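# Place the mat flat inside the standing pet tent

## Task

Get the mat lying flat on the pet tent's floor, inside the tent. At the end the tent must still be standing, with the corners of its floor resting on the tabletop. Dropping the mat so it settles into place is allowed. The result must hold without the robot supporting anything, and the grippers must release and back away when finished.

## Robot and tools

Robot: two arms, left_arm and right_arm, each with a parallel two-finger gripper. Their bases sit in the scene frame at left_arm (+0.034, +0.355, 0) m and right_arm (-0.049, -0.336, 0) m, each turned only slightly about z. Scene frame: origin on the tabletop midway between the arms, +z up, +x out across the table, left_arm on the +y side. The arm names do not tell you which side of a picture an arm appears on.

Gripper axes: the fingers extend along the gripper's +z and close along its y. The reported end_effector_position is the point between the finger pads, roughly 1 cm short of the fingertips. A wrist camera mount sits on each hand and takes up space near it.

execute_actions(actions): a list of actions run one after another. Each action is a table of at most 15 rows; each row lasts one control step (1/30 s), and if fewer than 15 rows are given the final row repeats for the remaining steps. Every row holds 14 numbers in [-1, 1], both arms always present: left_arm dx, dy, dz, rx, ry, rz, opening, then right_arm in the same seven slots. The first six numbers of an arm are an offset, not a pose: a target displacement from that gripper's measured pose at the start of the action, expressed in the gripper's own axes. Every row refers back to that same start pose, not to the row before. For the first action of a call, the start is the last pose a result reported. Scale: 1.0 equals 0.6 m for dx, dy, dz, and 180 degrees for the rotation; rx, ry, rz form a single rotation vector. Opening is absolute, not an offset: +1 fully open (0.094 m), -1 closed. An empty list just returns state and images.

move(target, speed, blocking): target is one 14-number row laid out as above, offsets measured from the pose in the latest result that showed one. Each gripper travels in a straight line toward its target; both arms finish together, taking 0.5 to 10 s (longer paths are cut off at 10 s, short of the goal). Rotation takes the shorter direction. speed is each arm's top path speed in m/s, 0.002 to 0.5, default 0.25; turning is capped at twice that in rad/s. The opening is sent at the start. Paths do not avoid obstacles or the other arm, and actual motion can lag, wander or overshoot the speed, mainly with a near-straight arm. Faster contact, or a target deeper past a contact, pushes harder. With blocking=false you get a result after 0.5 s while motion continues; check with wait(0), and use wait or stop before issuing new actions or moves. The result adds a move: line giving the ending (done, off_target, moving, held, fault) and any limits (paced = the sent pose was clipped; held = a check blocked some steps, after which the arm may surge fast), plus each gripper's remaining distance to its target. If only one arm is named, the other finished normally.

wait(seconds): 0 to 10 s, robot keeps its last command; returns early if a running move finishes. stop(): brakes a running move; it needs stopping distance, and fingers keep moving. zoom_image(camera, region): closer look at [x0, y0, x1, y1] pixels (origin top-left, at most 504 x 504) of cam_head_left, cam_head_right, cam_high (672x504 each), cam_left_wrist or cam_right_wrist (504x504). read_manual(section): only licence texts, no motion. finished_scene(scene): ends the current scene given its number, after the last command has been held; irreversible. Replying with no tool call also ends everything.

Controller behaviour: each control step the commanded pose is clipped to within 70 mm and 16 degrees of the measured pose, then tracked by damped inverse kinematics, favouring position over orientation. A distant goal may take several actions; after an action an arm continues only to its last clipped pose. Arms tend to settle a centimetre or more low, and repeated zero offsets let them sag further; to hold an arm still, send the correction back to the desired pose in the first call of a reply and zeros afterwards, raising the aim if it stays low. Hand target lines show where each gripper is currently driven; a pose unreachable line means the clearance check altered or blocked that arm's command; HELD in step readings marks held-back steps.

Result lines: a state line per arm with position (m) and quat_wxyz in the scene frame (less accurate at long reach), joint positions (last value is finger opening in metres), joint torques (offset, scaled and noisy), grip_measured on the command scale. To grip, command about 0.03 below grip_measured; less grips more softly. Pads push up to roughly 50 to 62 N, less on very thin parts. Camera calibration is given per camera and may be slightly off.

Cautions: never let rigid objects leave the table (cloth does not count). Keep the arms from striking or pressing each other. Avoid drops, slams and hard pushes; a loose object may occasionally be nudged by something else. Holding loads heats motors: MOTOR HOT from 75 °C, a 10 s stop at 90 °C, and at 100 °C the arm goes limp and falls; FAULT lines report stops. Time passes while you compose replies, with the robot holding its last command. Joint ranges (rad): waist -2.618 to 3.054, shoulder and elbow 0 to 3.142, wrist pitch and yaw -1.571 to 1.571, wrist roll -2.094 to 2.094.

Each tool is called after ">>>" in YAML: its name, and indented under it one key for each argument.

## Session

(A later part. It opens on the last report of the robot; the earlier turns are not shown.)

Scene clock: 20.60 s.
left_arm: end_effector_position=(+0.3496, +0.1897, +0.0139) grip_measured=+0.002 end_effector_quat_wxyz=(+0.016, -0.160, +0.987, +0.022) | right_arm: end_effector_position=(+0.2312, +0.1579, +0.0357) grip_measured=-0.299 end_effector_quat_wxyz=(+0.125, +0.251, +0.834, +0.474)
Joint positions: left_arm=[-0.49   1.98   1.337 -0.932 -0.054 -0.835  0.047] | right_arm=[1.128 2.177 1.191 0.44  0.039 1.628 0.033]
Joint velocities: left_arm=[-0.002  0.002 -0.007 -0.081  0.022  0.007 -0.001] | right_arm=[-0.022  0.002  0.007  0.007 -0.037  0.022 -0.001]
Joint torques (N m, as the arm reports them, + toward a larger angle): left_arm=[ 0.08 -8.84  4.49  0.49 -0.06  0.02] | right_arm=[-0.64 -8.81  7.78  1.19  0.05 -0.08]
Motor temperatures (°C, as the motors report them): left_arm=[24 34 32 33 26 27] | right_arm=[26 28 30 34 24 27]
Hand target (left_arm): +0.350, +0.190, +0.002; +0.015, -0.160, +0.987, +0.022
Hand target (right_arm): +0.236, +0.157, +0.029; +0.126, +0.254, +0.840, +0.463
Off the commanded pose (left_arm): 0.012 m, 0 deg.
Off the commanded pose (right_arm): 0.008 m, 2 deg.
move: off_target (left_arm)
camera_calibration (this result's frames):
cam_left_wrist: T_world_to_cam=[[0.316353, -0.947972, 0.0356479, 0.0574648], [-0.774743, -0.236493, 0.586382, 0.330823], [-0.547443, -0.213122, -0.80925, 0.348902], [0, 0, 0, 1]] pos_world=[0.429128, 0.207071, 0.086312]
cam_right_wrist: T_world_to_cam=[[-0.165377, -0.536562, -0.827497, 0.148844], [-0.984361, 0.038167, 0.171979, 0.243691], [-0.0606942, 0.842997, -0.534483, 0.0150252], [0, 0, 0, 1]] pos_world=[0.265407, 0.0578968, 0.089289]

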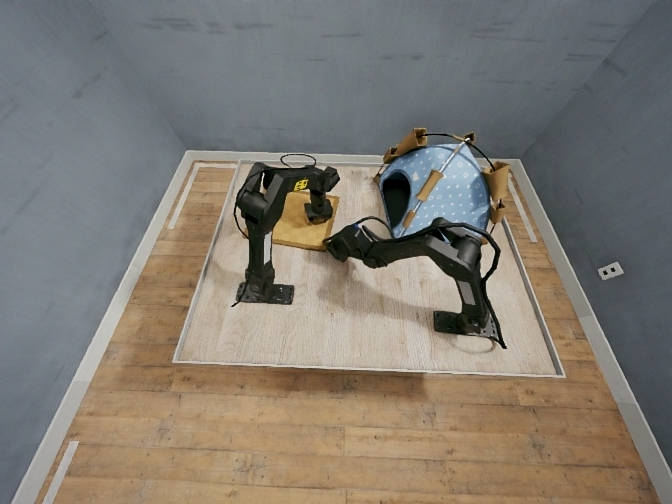

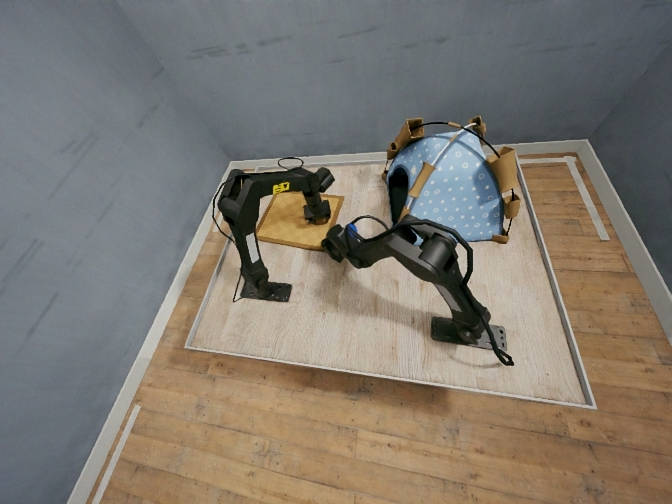

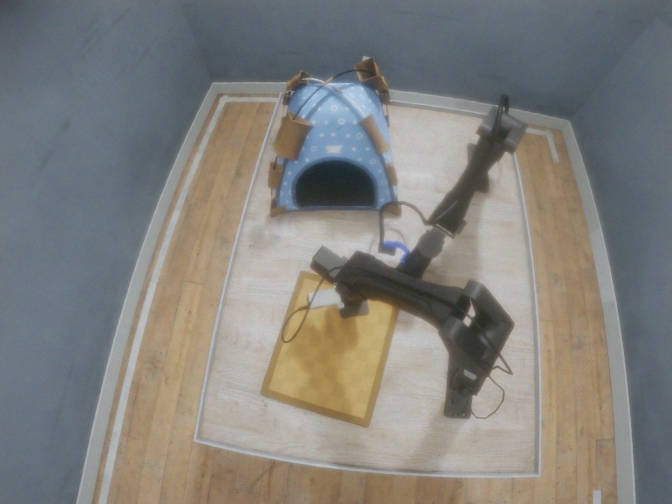

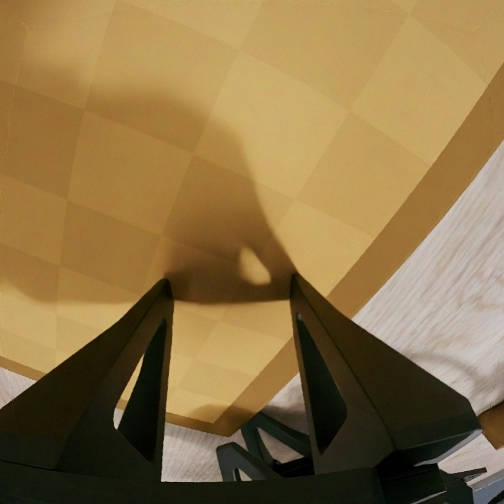

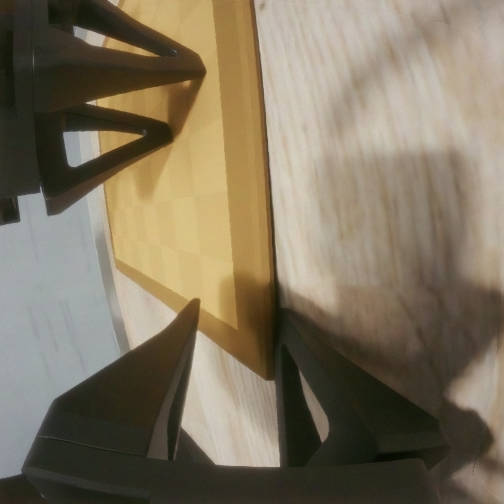

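>>> move:
  target: [0,0,0.02,0,0,0,0,0,-0.03,0.0,0.08,0,0,-0.3]
  speed: 0.04

>>> move:
  target: [0,0,0.02,0,0,0,0,0,0.045,0.06,0,0,0,-0.3]
  speed: 0.03

Scene clock: 24.07 s.
left_arm: end_effector_position=(+0.3496, +0.1897, +0.0139) grip_measured=+0.002 end_effector_quat_wxyz=(+0.016, -0.160, +0.987, +0.022) | right_arm: end_effector_position=(+0.2292, +0.1588, +0.0336) grip_measured=-0.299 end_effector_quat_wxyz=(+0.102, +0.259, +0.874, +0.398)
Joint positions: left_arm=[-0.49   1.98   1.337 -0.932 -0.054 -0.835  0.047] | right_arm=[1.128 2.177 1.361 0.09  0.026 1.63  0.033]
Joint velocities: left_arm=[-0.012 -0.007 -0.002  0.022 -0.022  0.007 -0.   ] | right_arm=[-0.002 -0.007  0.012 -0.125  0.066  0.022  0.001]
Joint torques (N m, as the arm reports them, + toward a larger angle): left_arm=[ 0.19 -8.74  4.26  0.47 -0.08 -0.02] | right_arm=[-0.28 -9.55  7.45  0.63 -0.02  0.04]
Motor temperatures (°C, as the motors report them): left_arm=[24 35 32 33 26 27] | right_arm=[26 30 31 34 24 27]
Hand target (left_arm): +0.350, +0.190, +0.002; +0.015, -0.160, +0.987, +0.022
Hand target (right_arm): +0.226, +0.150, +0.020; +0.093, +0.265, +0.887, +0.367
Off the commanded pose (left_arm): 0.012 m, 0 deg.
Off the commanded pose (right_arm): 0.016 m, 4 deg.
move: off_target (left_arm, right_arm)
camera_calibration (this result's frames):
cam_left_wrist: T_world_to_cam=[[0.316353, -0.947972, 0.0356479, 0.0574648], [-0.774743, -0.236493, 0.586382, 0.330823], [-0.547443, -0.213122, -0.80925, 0.348902], [0, 0, 0, 1]] pos_world=[0.429128, 0.207071, 0.086312]
cam_right_wrist: T_world_to_cam=[[-0.233088, -0.656854, -0.717086, 0.178228], [-0.964498, 0.0620114, 0.256707, 0.230822], [-0.124151, 0.751463, -0.647989, 0.0458858], [0, 0, 0, 1]] pos_world=[0.269867, 0.0682746, 0.0982845]

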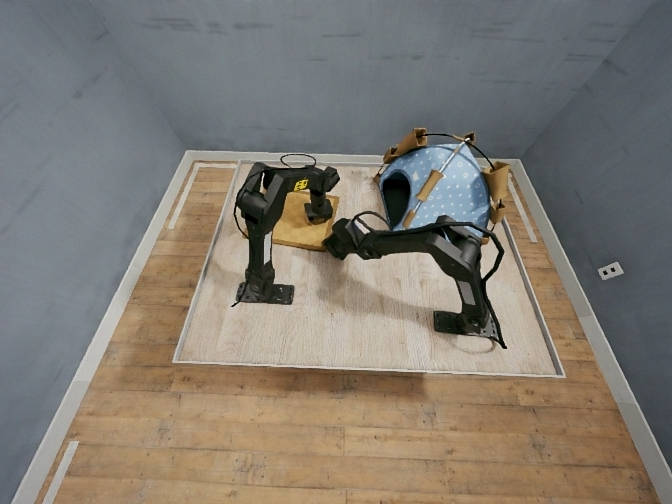

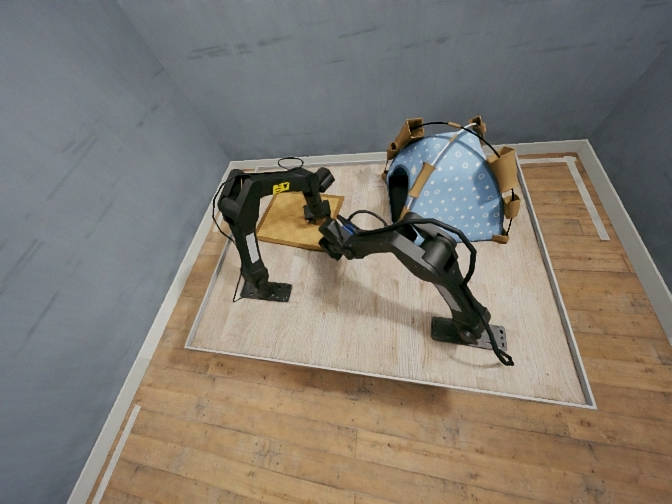

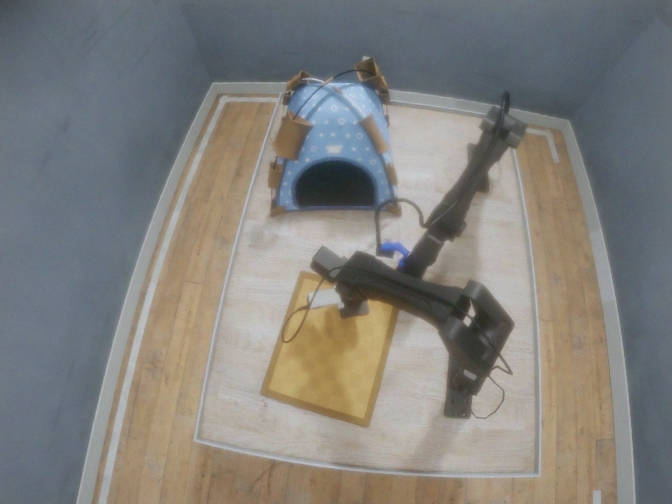

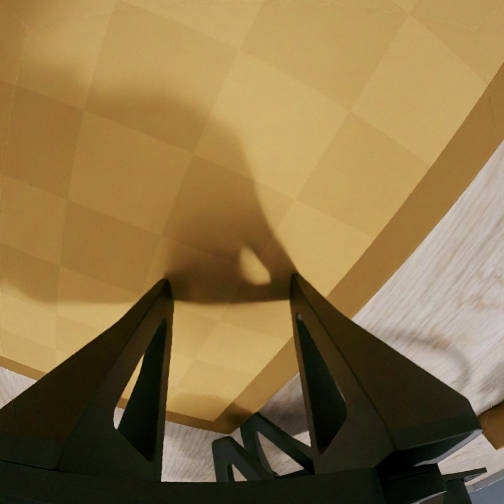

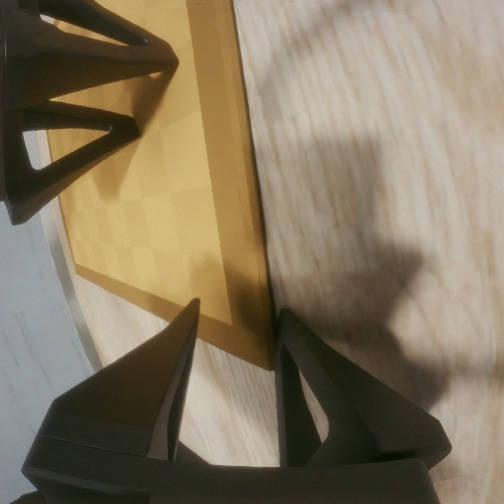

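Scene clock: 25.83 s.
left_arm: end_effector_position=(+0.3497, +0.1897, +0.0139) grip_measured=+0.002 end_effector_quat_wxyz=(+0.016, -0.160, +0.987, +0.022) | right_arm: end_effector_position=(+0.2502, +0.1978, +0.0358) grip_measured=-0.299 end_effector_quat_wxyz=(+0.104, +0.257, +0.869, +0.409)
Joint positions: left_arm=[-0.49   1.98   1.337 -0.931 -0.054 -0.835  0.047] | right_arm=[1.128 2.314 1.591 0.024 0.023 1.63  0.033]
Joint velocities: left_arm=[-0.007  0.002 -0.007 -0.022 -0.11   0.037  0.001] | right_arm=[-0.032 -0.007  0.002 -0.051  0.007 -0.066 -0.   ]
Joint torques (N m, as the arm reports them, + toward a larger angle): left_arm=[ 0.18 -8.82  4.37  0.49 -0.05 -0.01] | right_arm=[ -0.4  -10.18   8.5    1.08   0.04  -0.06]
Motor temperatures (°C, as the motors report them): left_arm=[24 35 32 33 26 27] | right_arm=[26 30 31 34 24 27]
Hand target (left_arm): +0.350, +0.190, +0.002; +0.015, -0.160, +0.987, +0.022
Hand target (right_arm): +0.253, +0.196, +0.029; +0.103, +0.259, +0.874, +0.398
Off the commanded pose (left_arm): 0.012 m, 0 deg.
Off the commanded pose (right_arm): 0.007 m, 1 deg.
move: off_target (left_arm)
camera_calibration (this result's frames):
cam_left_wrist: T_world_to_cam=[[0.316341, -0.947965, 0.0359304, 0.0573936], [-0.774938, -0.236384, 0.586169, 0.330926], [-0.547174, -0.213273, -0.809392, 0.348874], [0, 0, 0, 1]] pos_world=[0.429186, 0.207038, 0.0863349]
cam_right_wrist: T_world_to_cam=[[-0.223768, -0.640224, -0.734875, 0.205328], [-0.967396, 0.054124, 0.247417, 0.250743], [-0.118628, 0.766279, -0.631461, 0.0157102], [0, 0, 0, 1]] pos_world=[0.290377, 0.105847, 0.0987731]

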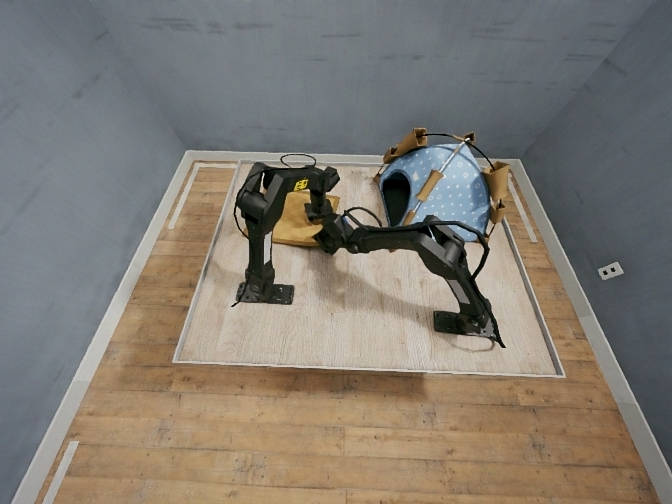

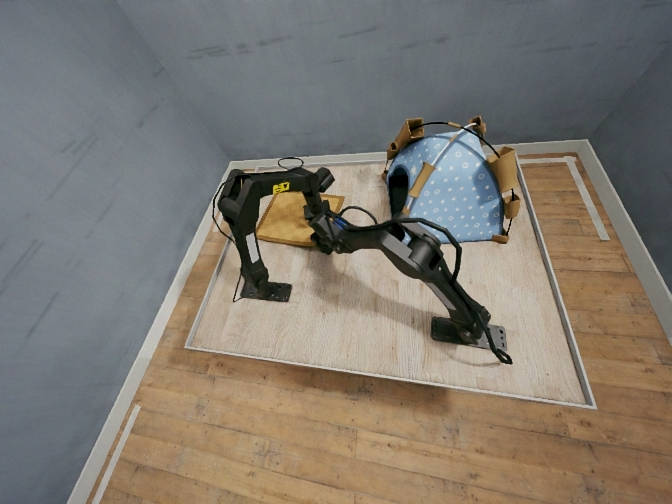

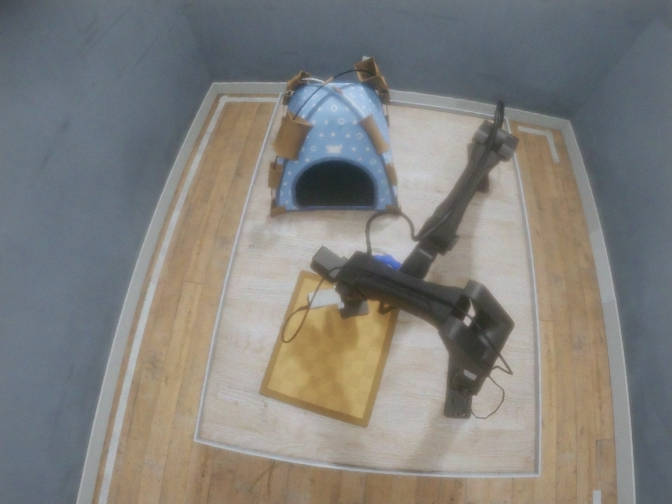

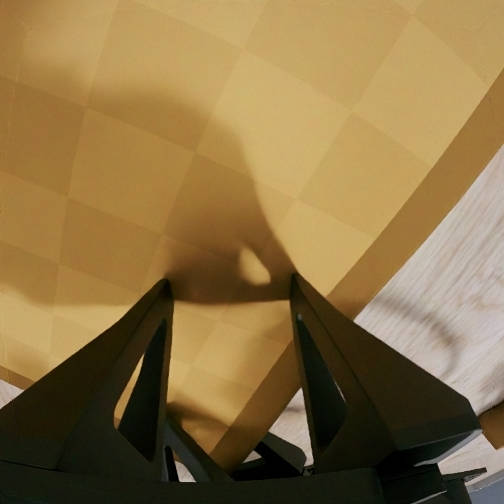

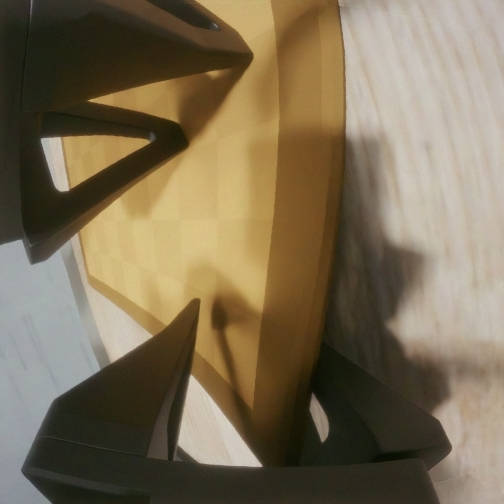

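>>> move:
  target: [0,0,0.02,0,0,0,0,0,0,0,0,0,0,-0.88]
  speed: 0.04

>>> move:
  target: [0.1,0.25,-0.3,0,0,0,1,0,0.03,-0.2,-0.1,0,0,-0.88]
  speed: 0.1

Scene clock: 26.73 s.
left_arm: end_effector_position=(+0.3497, +0.1897, +0.0139) grip_measured=+0.002 end_effector_quat_wxyz=(+0.016, -0.160, +0.987, +0.022) | right_arm: end_effector_position=(+0.2502, +0.1979, +0.0360) grip_measured=-0.866 end_effector_quat_wxyz=(+0.104, +0.257, +0.869, +0.410)
Joint positions: left_arm=[-0.49   1.98   1.337 -0.931 -0.054 -0.835  0.047] | right_arm=[1.128 2.314 1.591 0.024 0.023 1.63  0.006]
Joint velocities: left_arm=[-0.002  0.007 -0.002 -0.022 -0.007 -0.007  0.002] | right_arm=[-0.007 -0.017 -0.017 -0.022  0.037  0.037 -0.   ]
Joint torques (N m, as the arm reports them, + toward a larger angle): left_arm=[ 0.12 -8.84  4.33  0.48 -0.07  0.  ] | right_arm=[  0.04 -11.42   6.62   1.38   0.06  -0.01]
Motor temperatures (°C, as the motors report them): left_arm=[24 35 32 33 26 27] | right_arm=[26 30 31 34 24 27]
Hand target (left_arm): +0.350, +0.190, +0.002; +0.015, -0.160, +0.987, +0.022
Hand target (right_arm): +0.250, +0.198, +0.036; +0.104, +0.257, +0.869, +0.409
Off the commanded pose (left_arm): 0.012 m, 0 deg.
Off the commanded pose (right_arm): 0.000 m, 0 deg.
move: off_target (left_arm)
camera_calibration (this result's frames):
cam_left_wrist: T_world_to_cam=[[0.316341, -0.947965, 0.0359304, 0.0573936], [-0.774938, -0.236384, 0.586169, 0.330926], [-0.547174, -0.213273, -0.809392, 0.348874], [0, 0, 0, 1]] pos_world=[0.429186, 0.207038, 0.0863349]
cam_right_wrist: T_world_to_cam=[[-0.223603, -0.639956, -0.735158, 0.205439], [-0.967404, 0.0537295, 0.247471, 0.250768], [-0.118871, 0.76653, -0.631111, 0.0157098], [0, 0, 0, 1]] pos_world=[0.290398, 0.105956, 0.098887]

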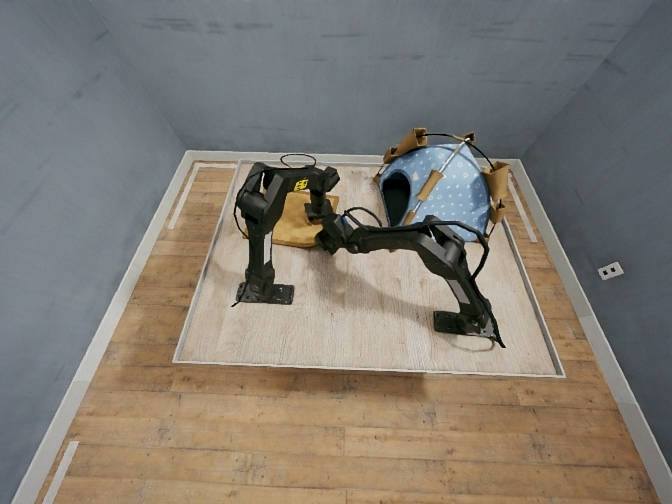

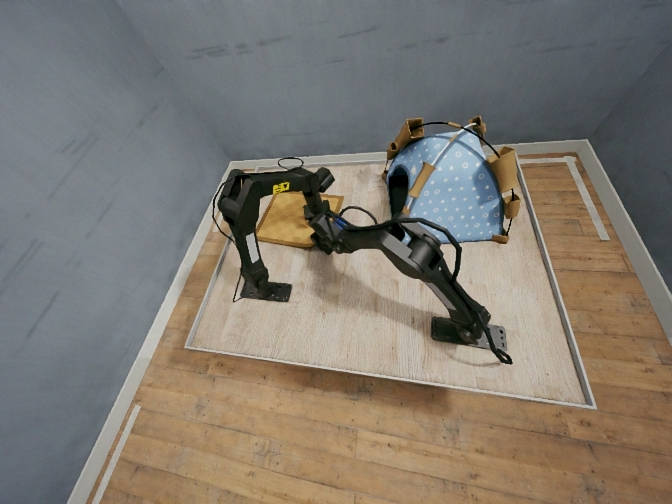

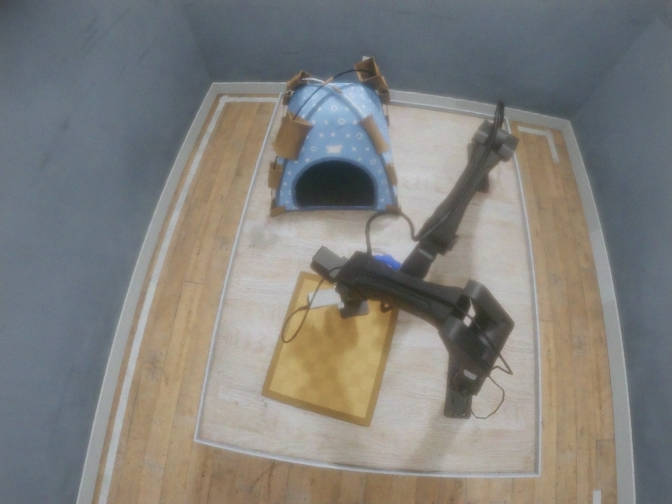

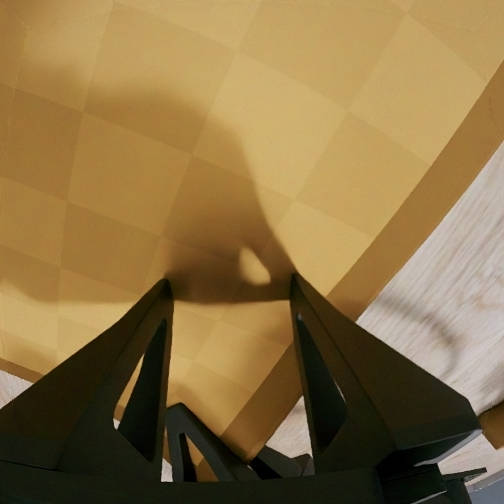

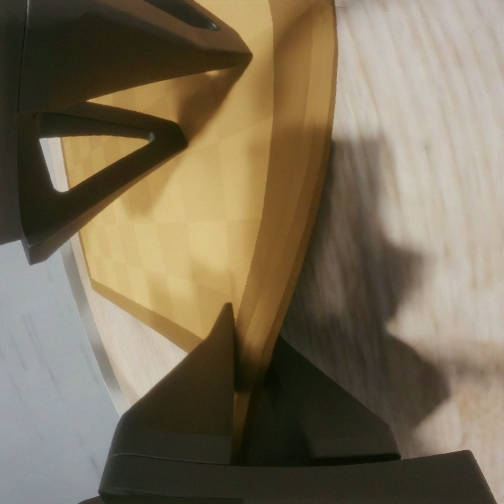

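Scene clock: 29.60 s.
left_arm: end_effector_position=(+0.2406, +0.3050, +0.1838) grip_measured=+1.000 end_effector_quat_wxyz=(+0.006, -0.159, +0.987, +0.029) | right_arm: end_effector_position=(+0.2112, +0.1268, +0.1055) grip_measured=-0.866 end_effector_quat_wxyz=(+0.134, +0.244, +0.810, +0.516)
Joint positions: left_arm=[-0.267  1.379  1.355 -1.562 -0.057 -0.61   0.094] | right_arm=[1.134 1.91  1.009 0.454 0.043 1.63  0.006]
Joint velocities: left_arm=[-0.007 -0.007 -0.007  0.066 -0.037 -0.007  0.   ] | right_arm=[ 0.012  0.002  0.022 -0.066 -0.051 -0.007  0.001]
Joint torques (N m, as the arm reports them, + toward a larger angle): left_arm=[ 0.99 -6.19  9.05  0.09  0.02  0.04] | right_arm=[  0.62 -10.88   5.89   1.87   0.17  -0.07]
Motor temperatures (°C, as the motors report them): left_arm=[24 35 32 33 26 27] | right_arm=[26 32 31 34 24 27]
Hand target (left_arm): +0.241, +0.306, +0.195; +0.022, -0.160, +0.987, +0.017
Hand target (right_arm): +0.210, +0.129, +0.129; +0.143, +0.238, +0.795, +0.540
Off the commanded pose (left_arm): 0.013 m, 1 deg.
Off the commanded pose (right_arm): 0.022 m, 4 deg.
joint sent to its limit (left arm) — the command would take joint 4 (wrist pitch) past its lower limit, so that joint was sent only as far as its limit.
move: off_target (left_arm, right_arm)
camera_calibration (this result's frames):
cam_left_wrist: T_world_to_cam=[[0.31508, -0.948867, 0.0194162, 0.198771], [-0.762343, -0.240851, 0.600686, 0.169758], [-0.565294, -0.204066, -0.799249, 0.451027], [0, 0, 0, 1]] pos_world=[0.321749, 0.321533, 0.254652]
cam_right_wrist: T_world_to_cam=[[-0.123465, -0.463164, -0.877631, 0.173723], [-0.991631, 0.0239389, 0.126868, 0.221298], [-0.0377513, 0.885949, -0.462243, 0.059432], [0, 0, 0, 1]] pos_world=[0.243138, 0.022511, 0.151861]

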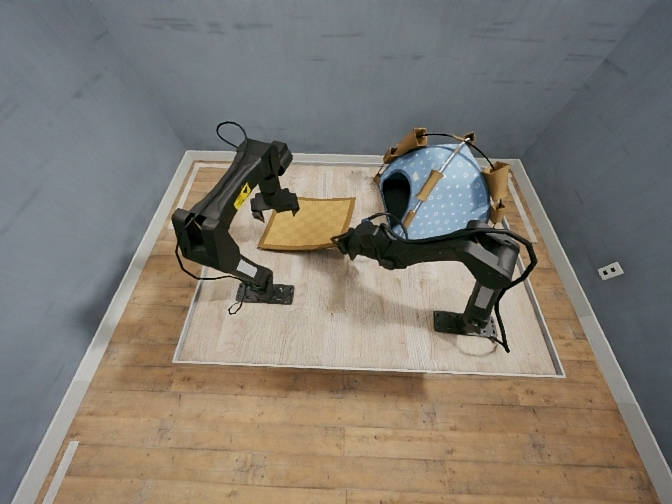

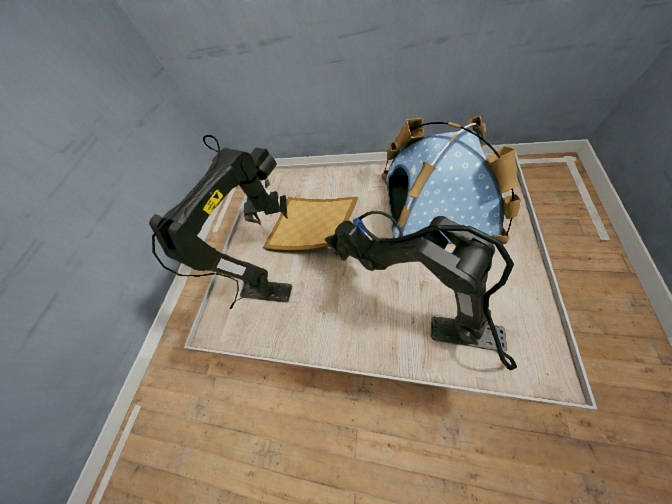

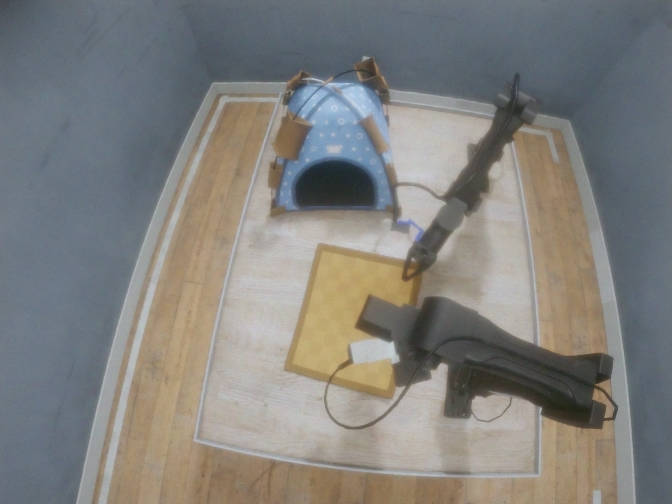

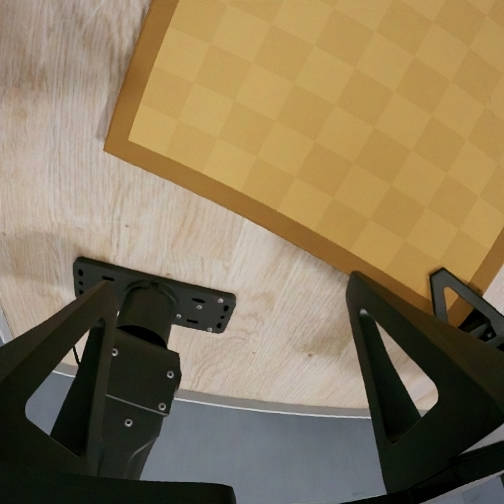

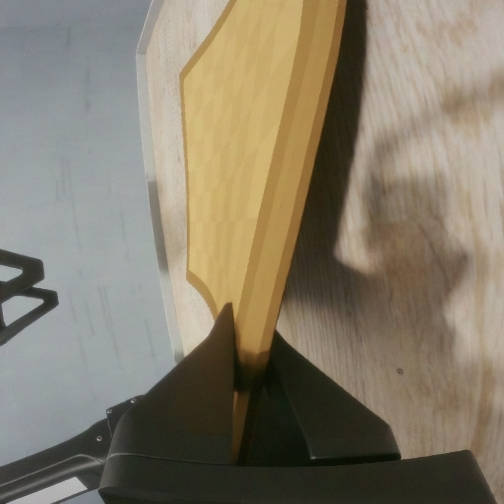

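>>> move:
  target: [0,0,0,0,0,-0.4,1,-0.06,0.11,0,-0.08,0,0,-0.88]
  speed: 0.15

>>> move:
  target: [0.05,0.05,0.03,0.2,0,0,1,0,0.02,0,0,0,0,-0.88]
  speed: 0.15

Scene clock: 34.60 s.
left_arm: end_effector_position=(+0.2405, +0.3051, +0.1838) grip_measured=+1.000 end_effector_quat_wxyz=(-0.021, +0.705, -0.708, -0.020) | right_arm: end_effector_position=(+0.2497, +0.1246, +0.1461) grip_measured=-0.866 end_effector_quat_wxyz=(+0.152, +0.234, +0.755, +0.594)
Joint positions: left_arm=[-0.267  1.379  1.355 -1.562 -0.057 -1.856  0.094] | right_arm=[ 1.045  1.926  1.009  0.664 -0.037  1.611  0.006]
Joint velocities: left_arm=[ 0.002  0.002 -0.012 -0.037 -0.066 -0.022  0.   ] | right_arm=[ 0.007  0.007  0.027  0.022  0.022 -0.051 -0.   ]
Joint torques (N m, as the arm reports them, + toward a larger angle): left_arm=[ 0.06 -4.36  6.67  0.16 -0.07 -0.09] | right_arm=[-0.6  -7.9   8.77  1.99  0.03 -0.2 ]
Motor temperatures (°C, as the motors report them): left_arm=[24 34 32 33 26 27] | right_arm=[26 32 31 36 24 27]
Hand target (left_arm): +0.241, +0.305, +0.184; -0.022, +0.709, -0.705, -0.020
Hand target (right_arm): +0.258, +0.129, +0.164; +0.165, +0.225, +0.739, +0.613
Off the commanded pose (left_arm): 0.000 m, 1 deg.
Off the commanded pose (right_arm): 0.021 m, 3 deg.
move: off_target (right_arm)
camera_calibration (this result's frames):
cam_left_wrist: T_world_to_cam=[[0.997096, -0.00698017, 0.0758312, -0.26292], [-0.0489552, -0.821511, 0.568087, 0.181239], [0.0583308, -0.57015, -0.819467, 0.416382], [0, 0, 0, 1]] pos_world=[0.246742, 0.384455, 0.258189]
cam_right_wrist: T_world_to_cam=[[-0.0423304, -0.305403, -0.951282, 0.183965], [-0.999095, 0.0170166, 0.0389949, 0.269944], [0.00427843, 0.952071, -0.305847, 0.0400127], [0, 0, 0, 1]] pos_world=[0.277316, 0.0134951, 0.176714]

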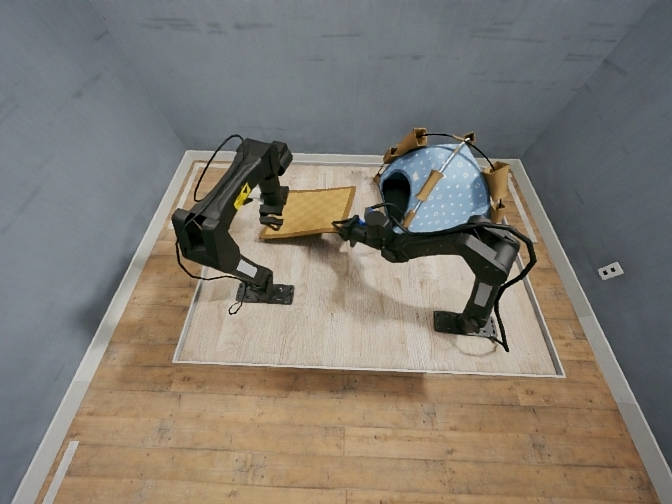

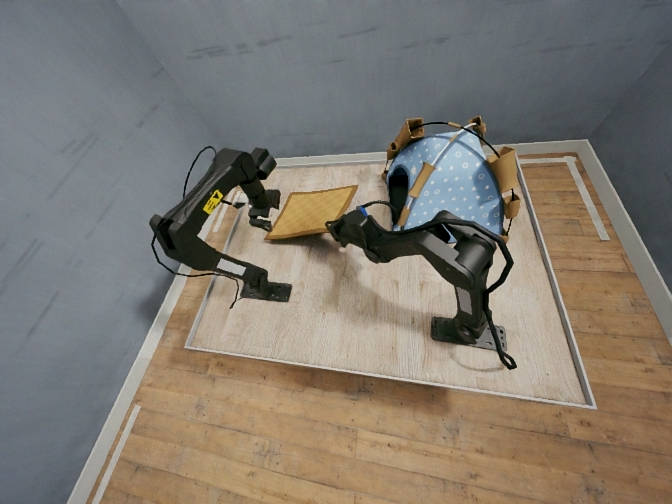

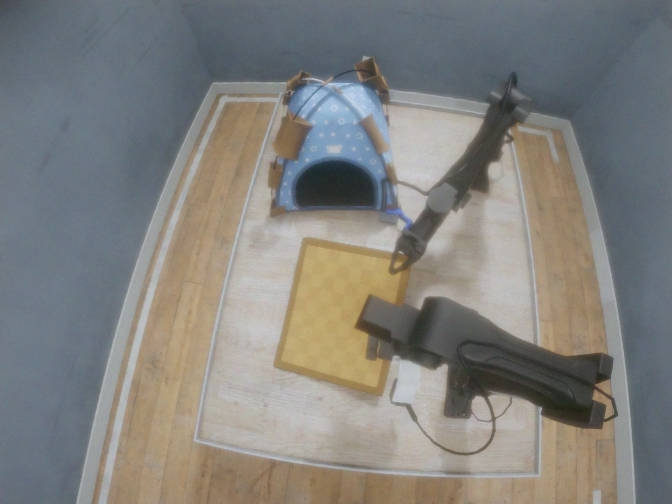

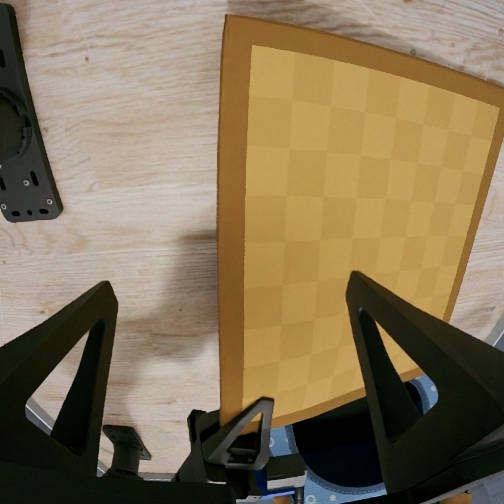

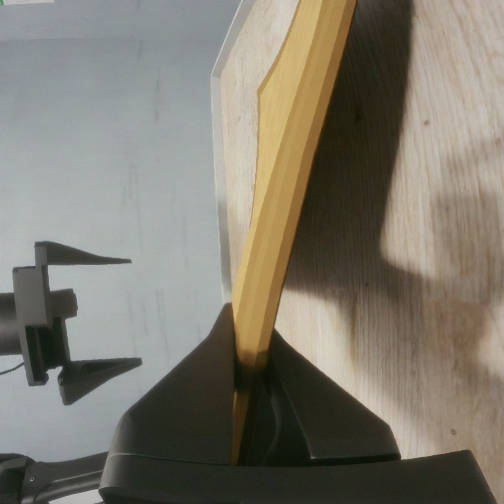

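Scene clock: 37.20 s.
left_arm: end_effector_position=(+0.2139, +0.2717, +0.1650) grip_measured=+1.000 end_effector_quat_wxyz=(+0.192, -0.635, +0.718, -0.212) | right_arm: end_effector_position=(+0.2477, +0.1218, +0.1342) grip_measured=-0.866 end_effector_quat_wxyz=(+0.146, +0.239, +0.769, +0.574)
Joint positions: left_arm=[-0.706  0.792  0.831 -1.119 -0.323 -2.095  0.094] | right_arm=[ 1.045  1.926  1.009  0.615 -0.038  1.611  0.006]
Joint velocities: left_arm=[-0.002  0.012 -0.002  0.051 -0.037 -0.081  0.   ] | right_arm=[ 0.002 -0.002 -0.032 -0.037 -0.007 -0.007  0.   ]
Joint torques (N m, as the arm reports them, + toward a larger angle): left_arm=[-0.97 -2.33  5.67  0.84 -0.48 -0.04] | right_arm=[-0.08 -9.85  8.62  1.67  0.03 -0.01]
Motor temperatures (°C, as the motors report them): left_arm=[24 34 32 33 26 27] | right_arm=[26 32 31 36 24 27]
Hand target (left_arm): +0.212, +0.277, +0.164; +0.203, -0.633, +0.716, -0.214
Hand target (right_arm): +0.252, +0.126, +0.158; +0.152, +0.234, +0.755, +0.594
Off the commanded pose (left_arm): 0.006 m, 8 deg.
Off the commanded pose (right_arm): 0.024 m, 3 deg.
joint sent to its limit (left arm) — the command would take joint 6 (wrist roll) past its lower limit, so that joint was sent only as far as its limit.
move: off_target (left_arm, right_arm)
camera_calibration (this result's frames):
cam_left_wrist: T_world_to_cam=[[0.787232, -0.0979951, 0.60882, -0.253454], [-0.467224, -0.739128, 0.485173, 0.243971], [0.402451, -0.666399, -0.627651, 0.304364], [0, 0, 0, 1]] pos_world=[0.191024, 0.358317, 0.226974]
cam_right_wrist: T_world_to_cam=[[-0.0684581, -0.344562, -0.936264, 0.180906], [-0.997639, 0.0184629, 0.066151, 0.264269], [-0.00550699, 0.938582, -0.345012, 0.0483227], [0, 0, 0, 1]] pos_world=[0.276296, 0.0120993, 0.168566]

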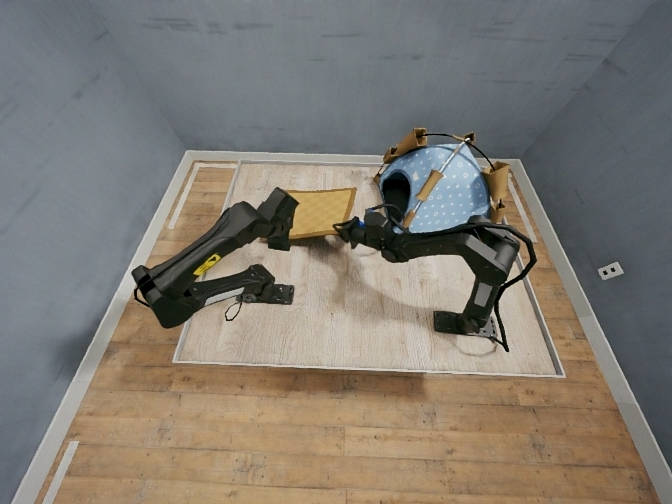

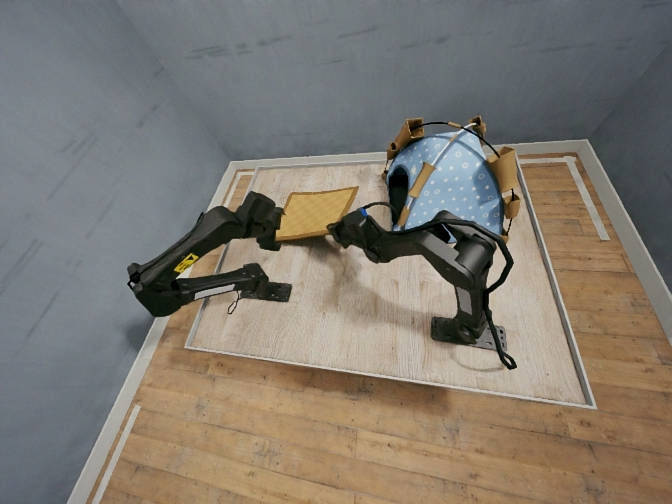

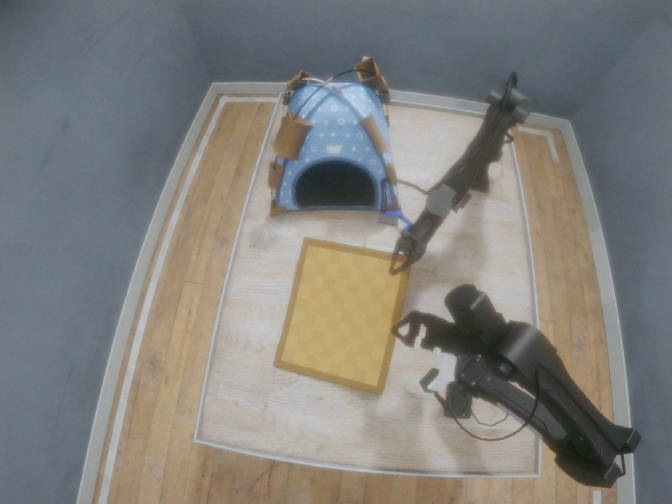

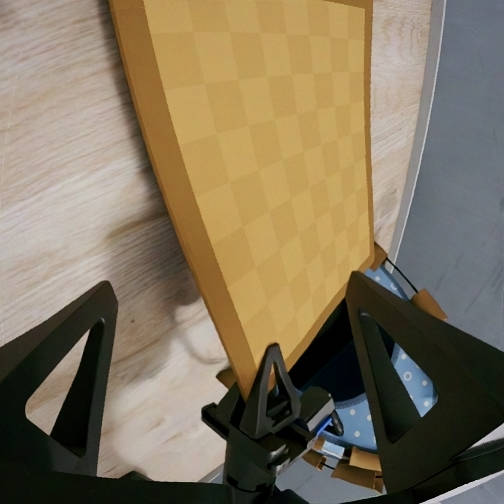

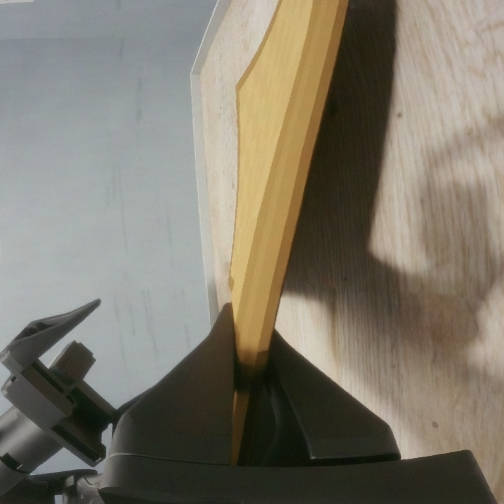

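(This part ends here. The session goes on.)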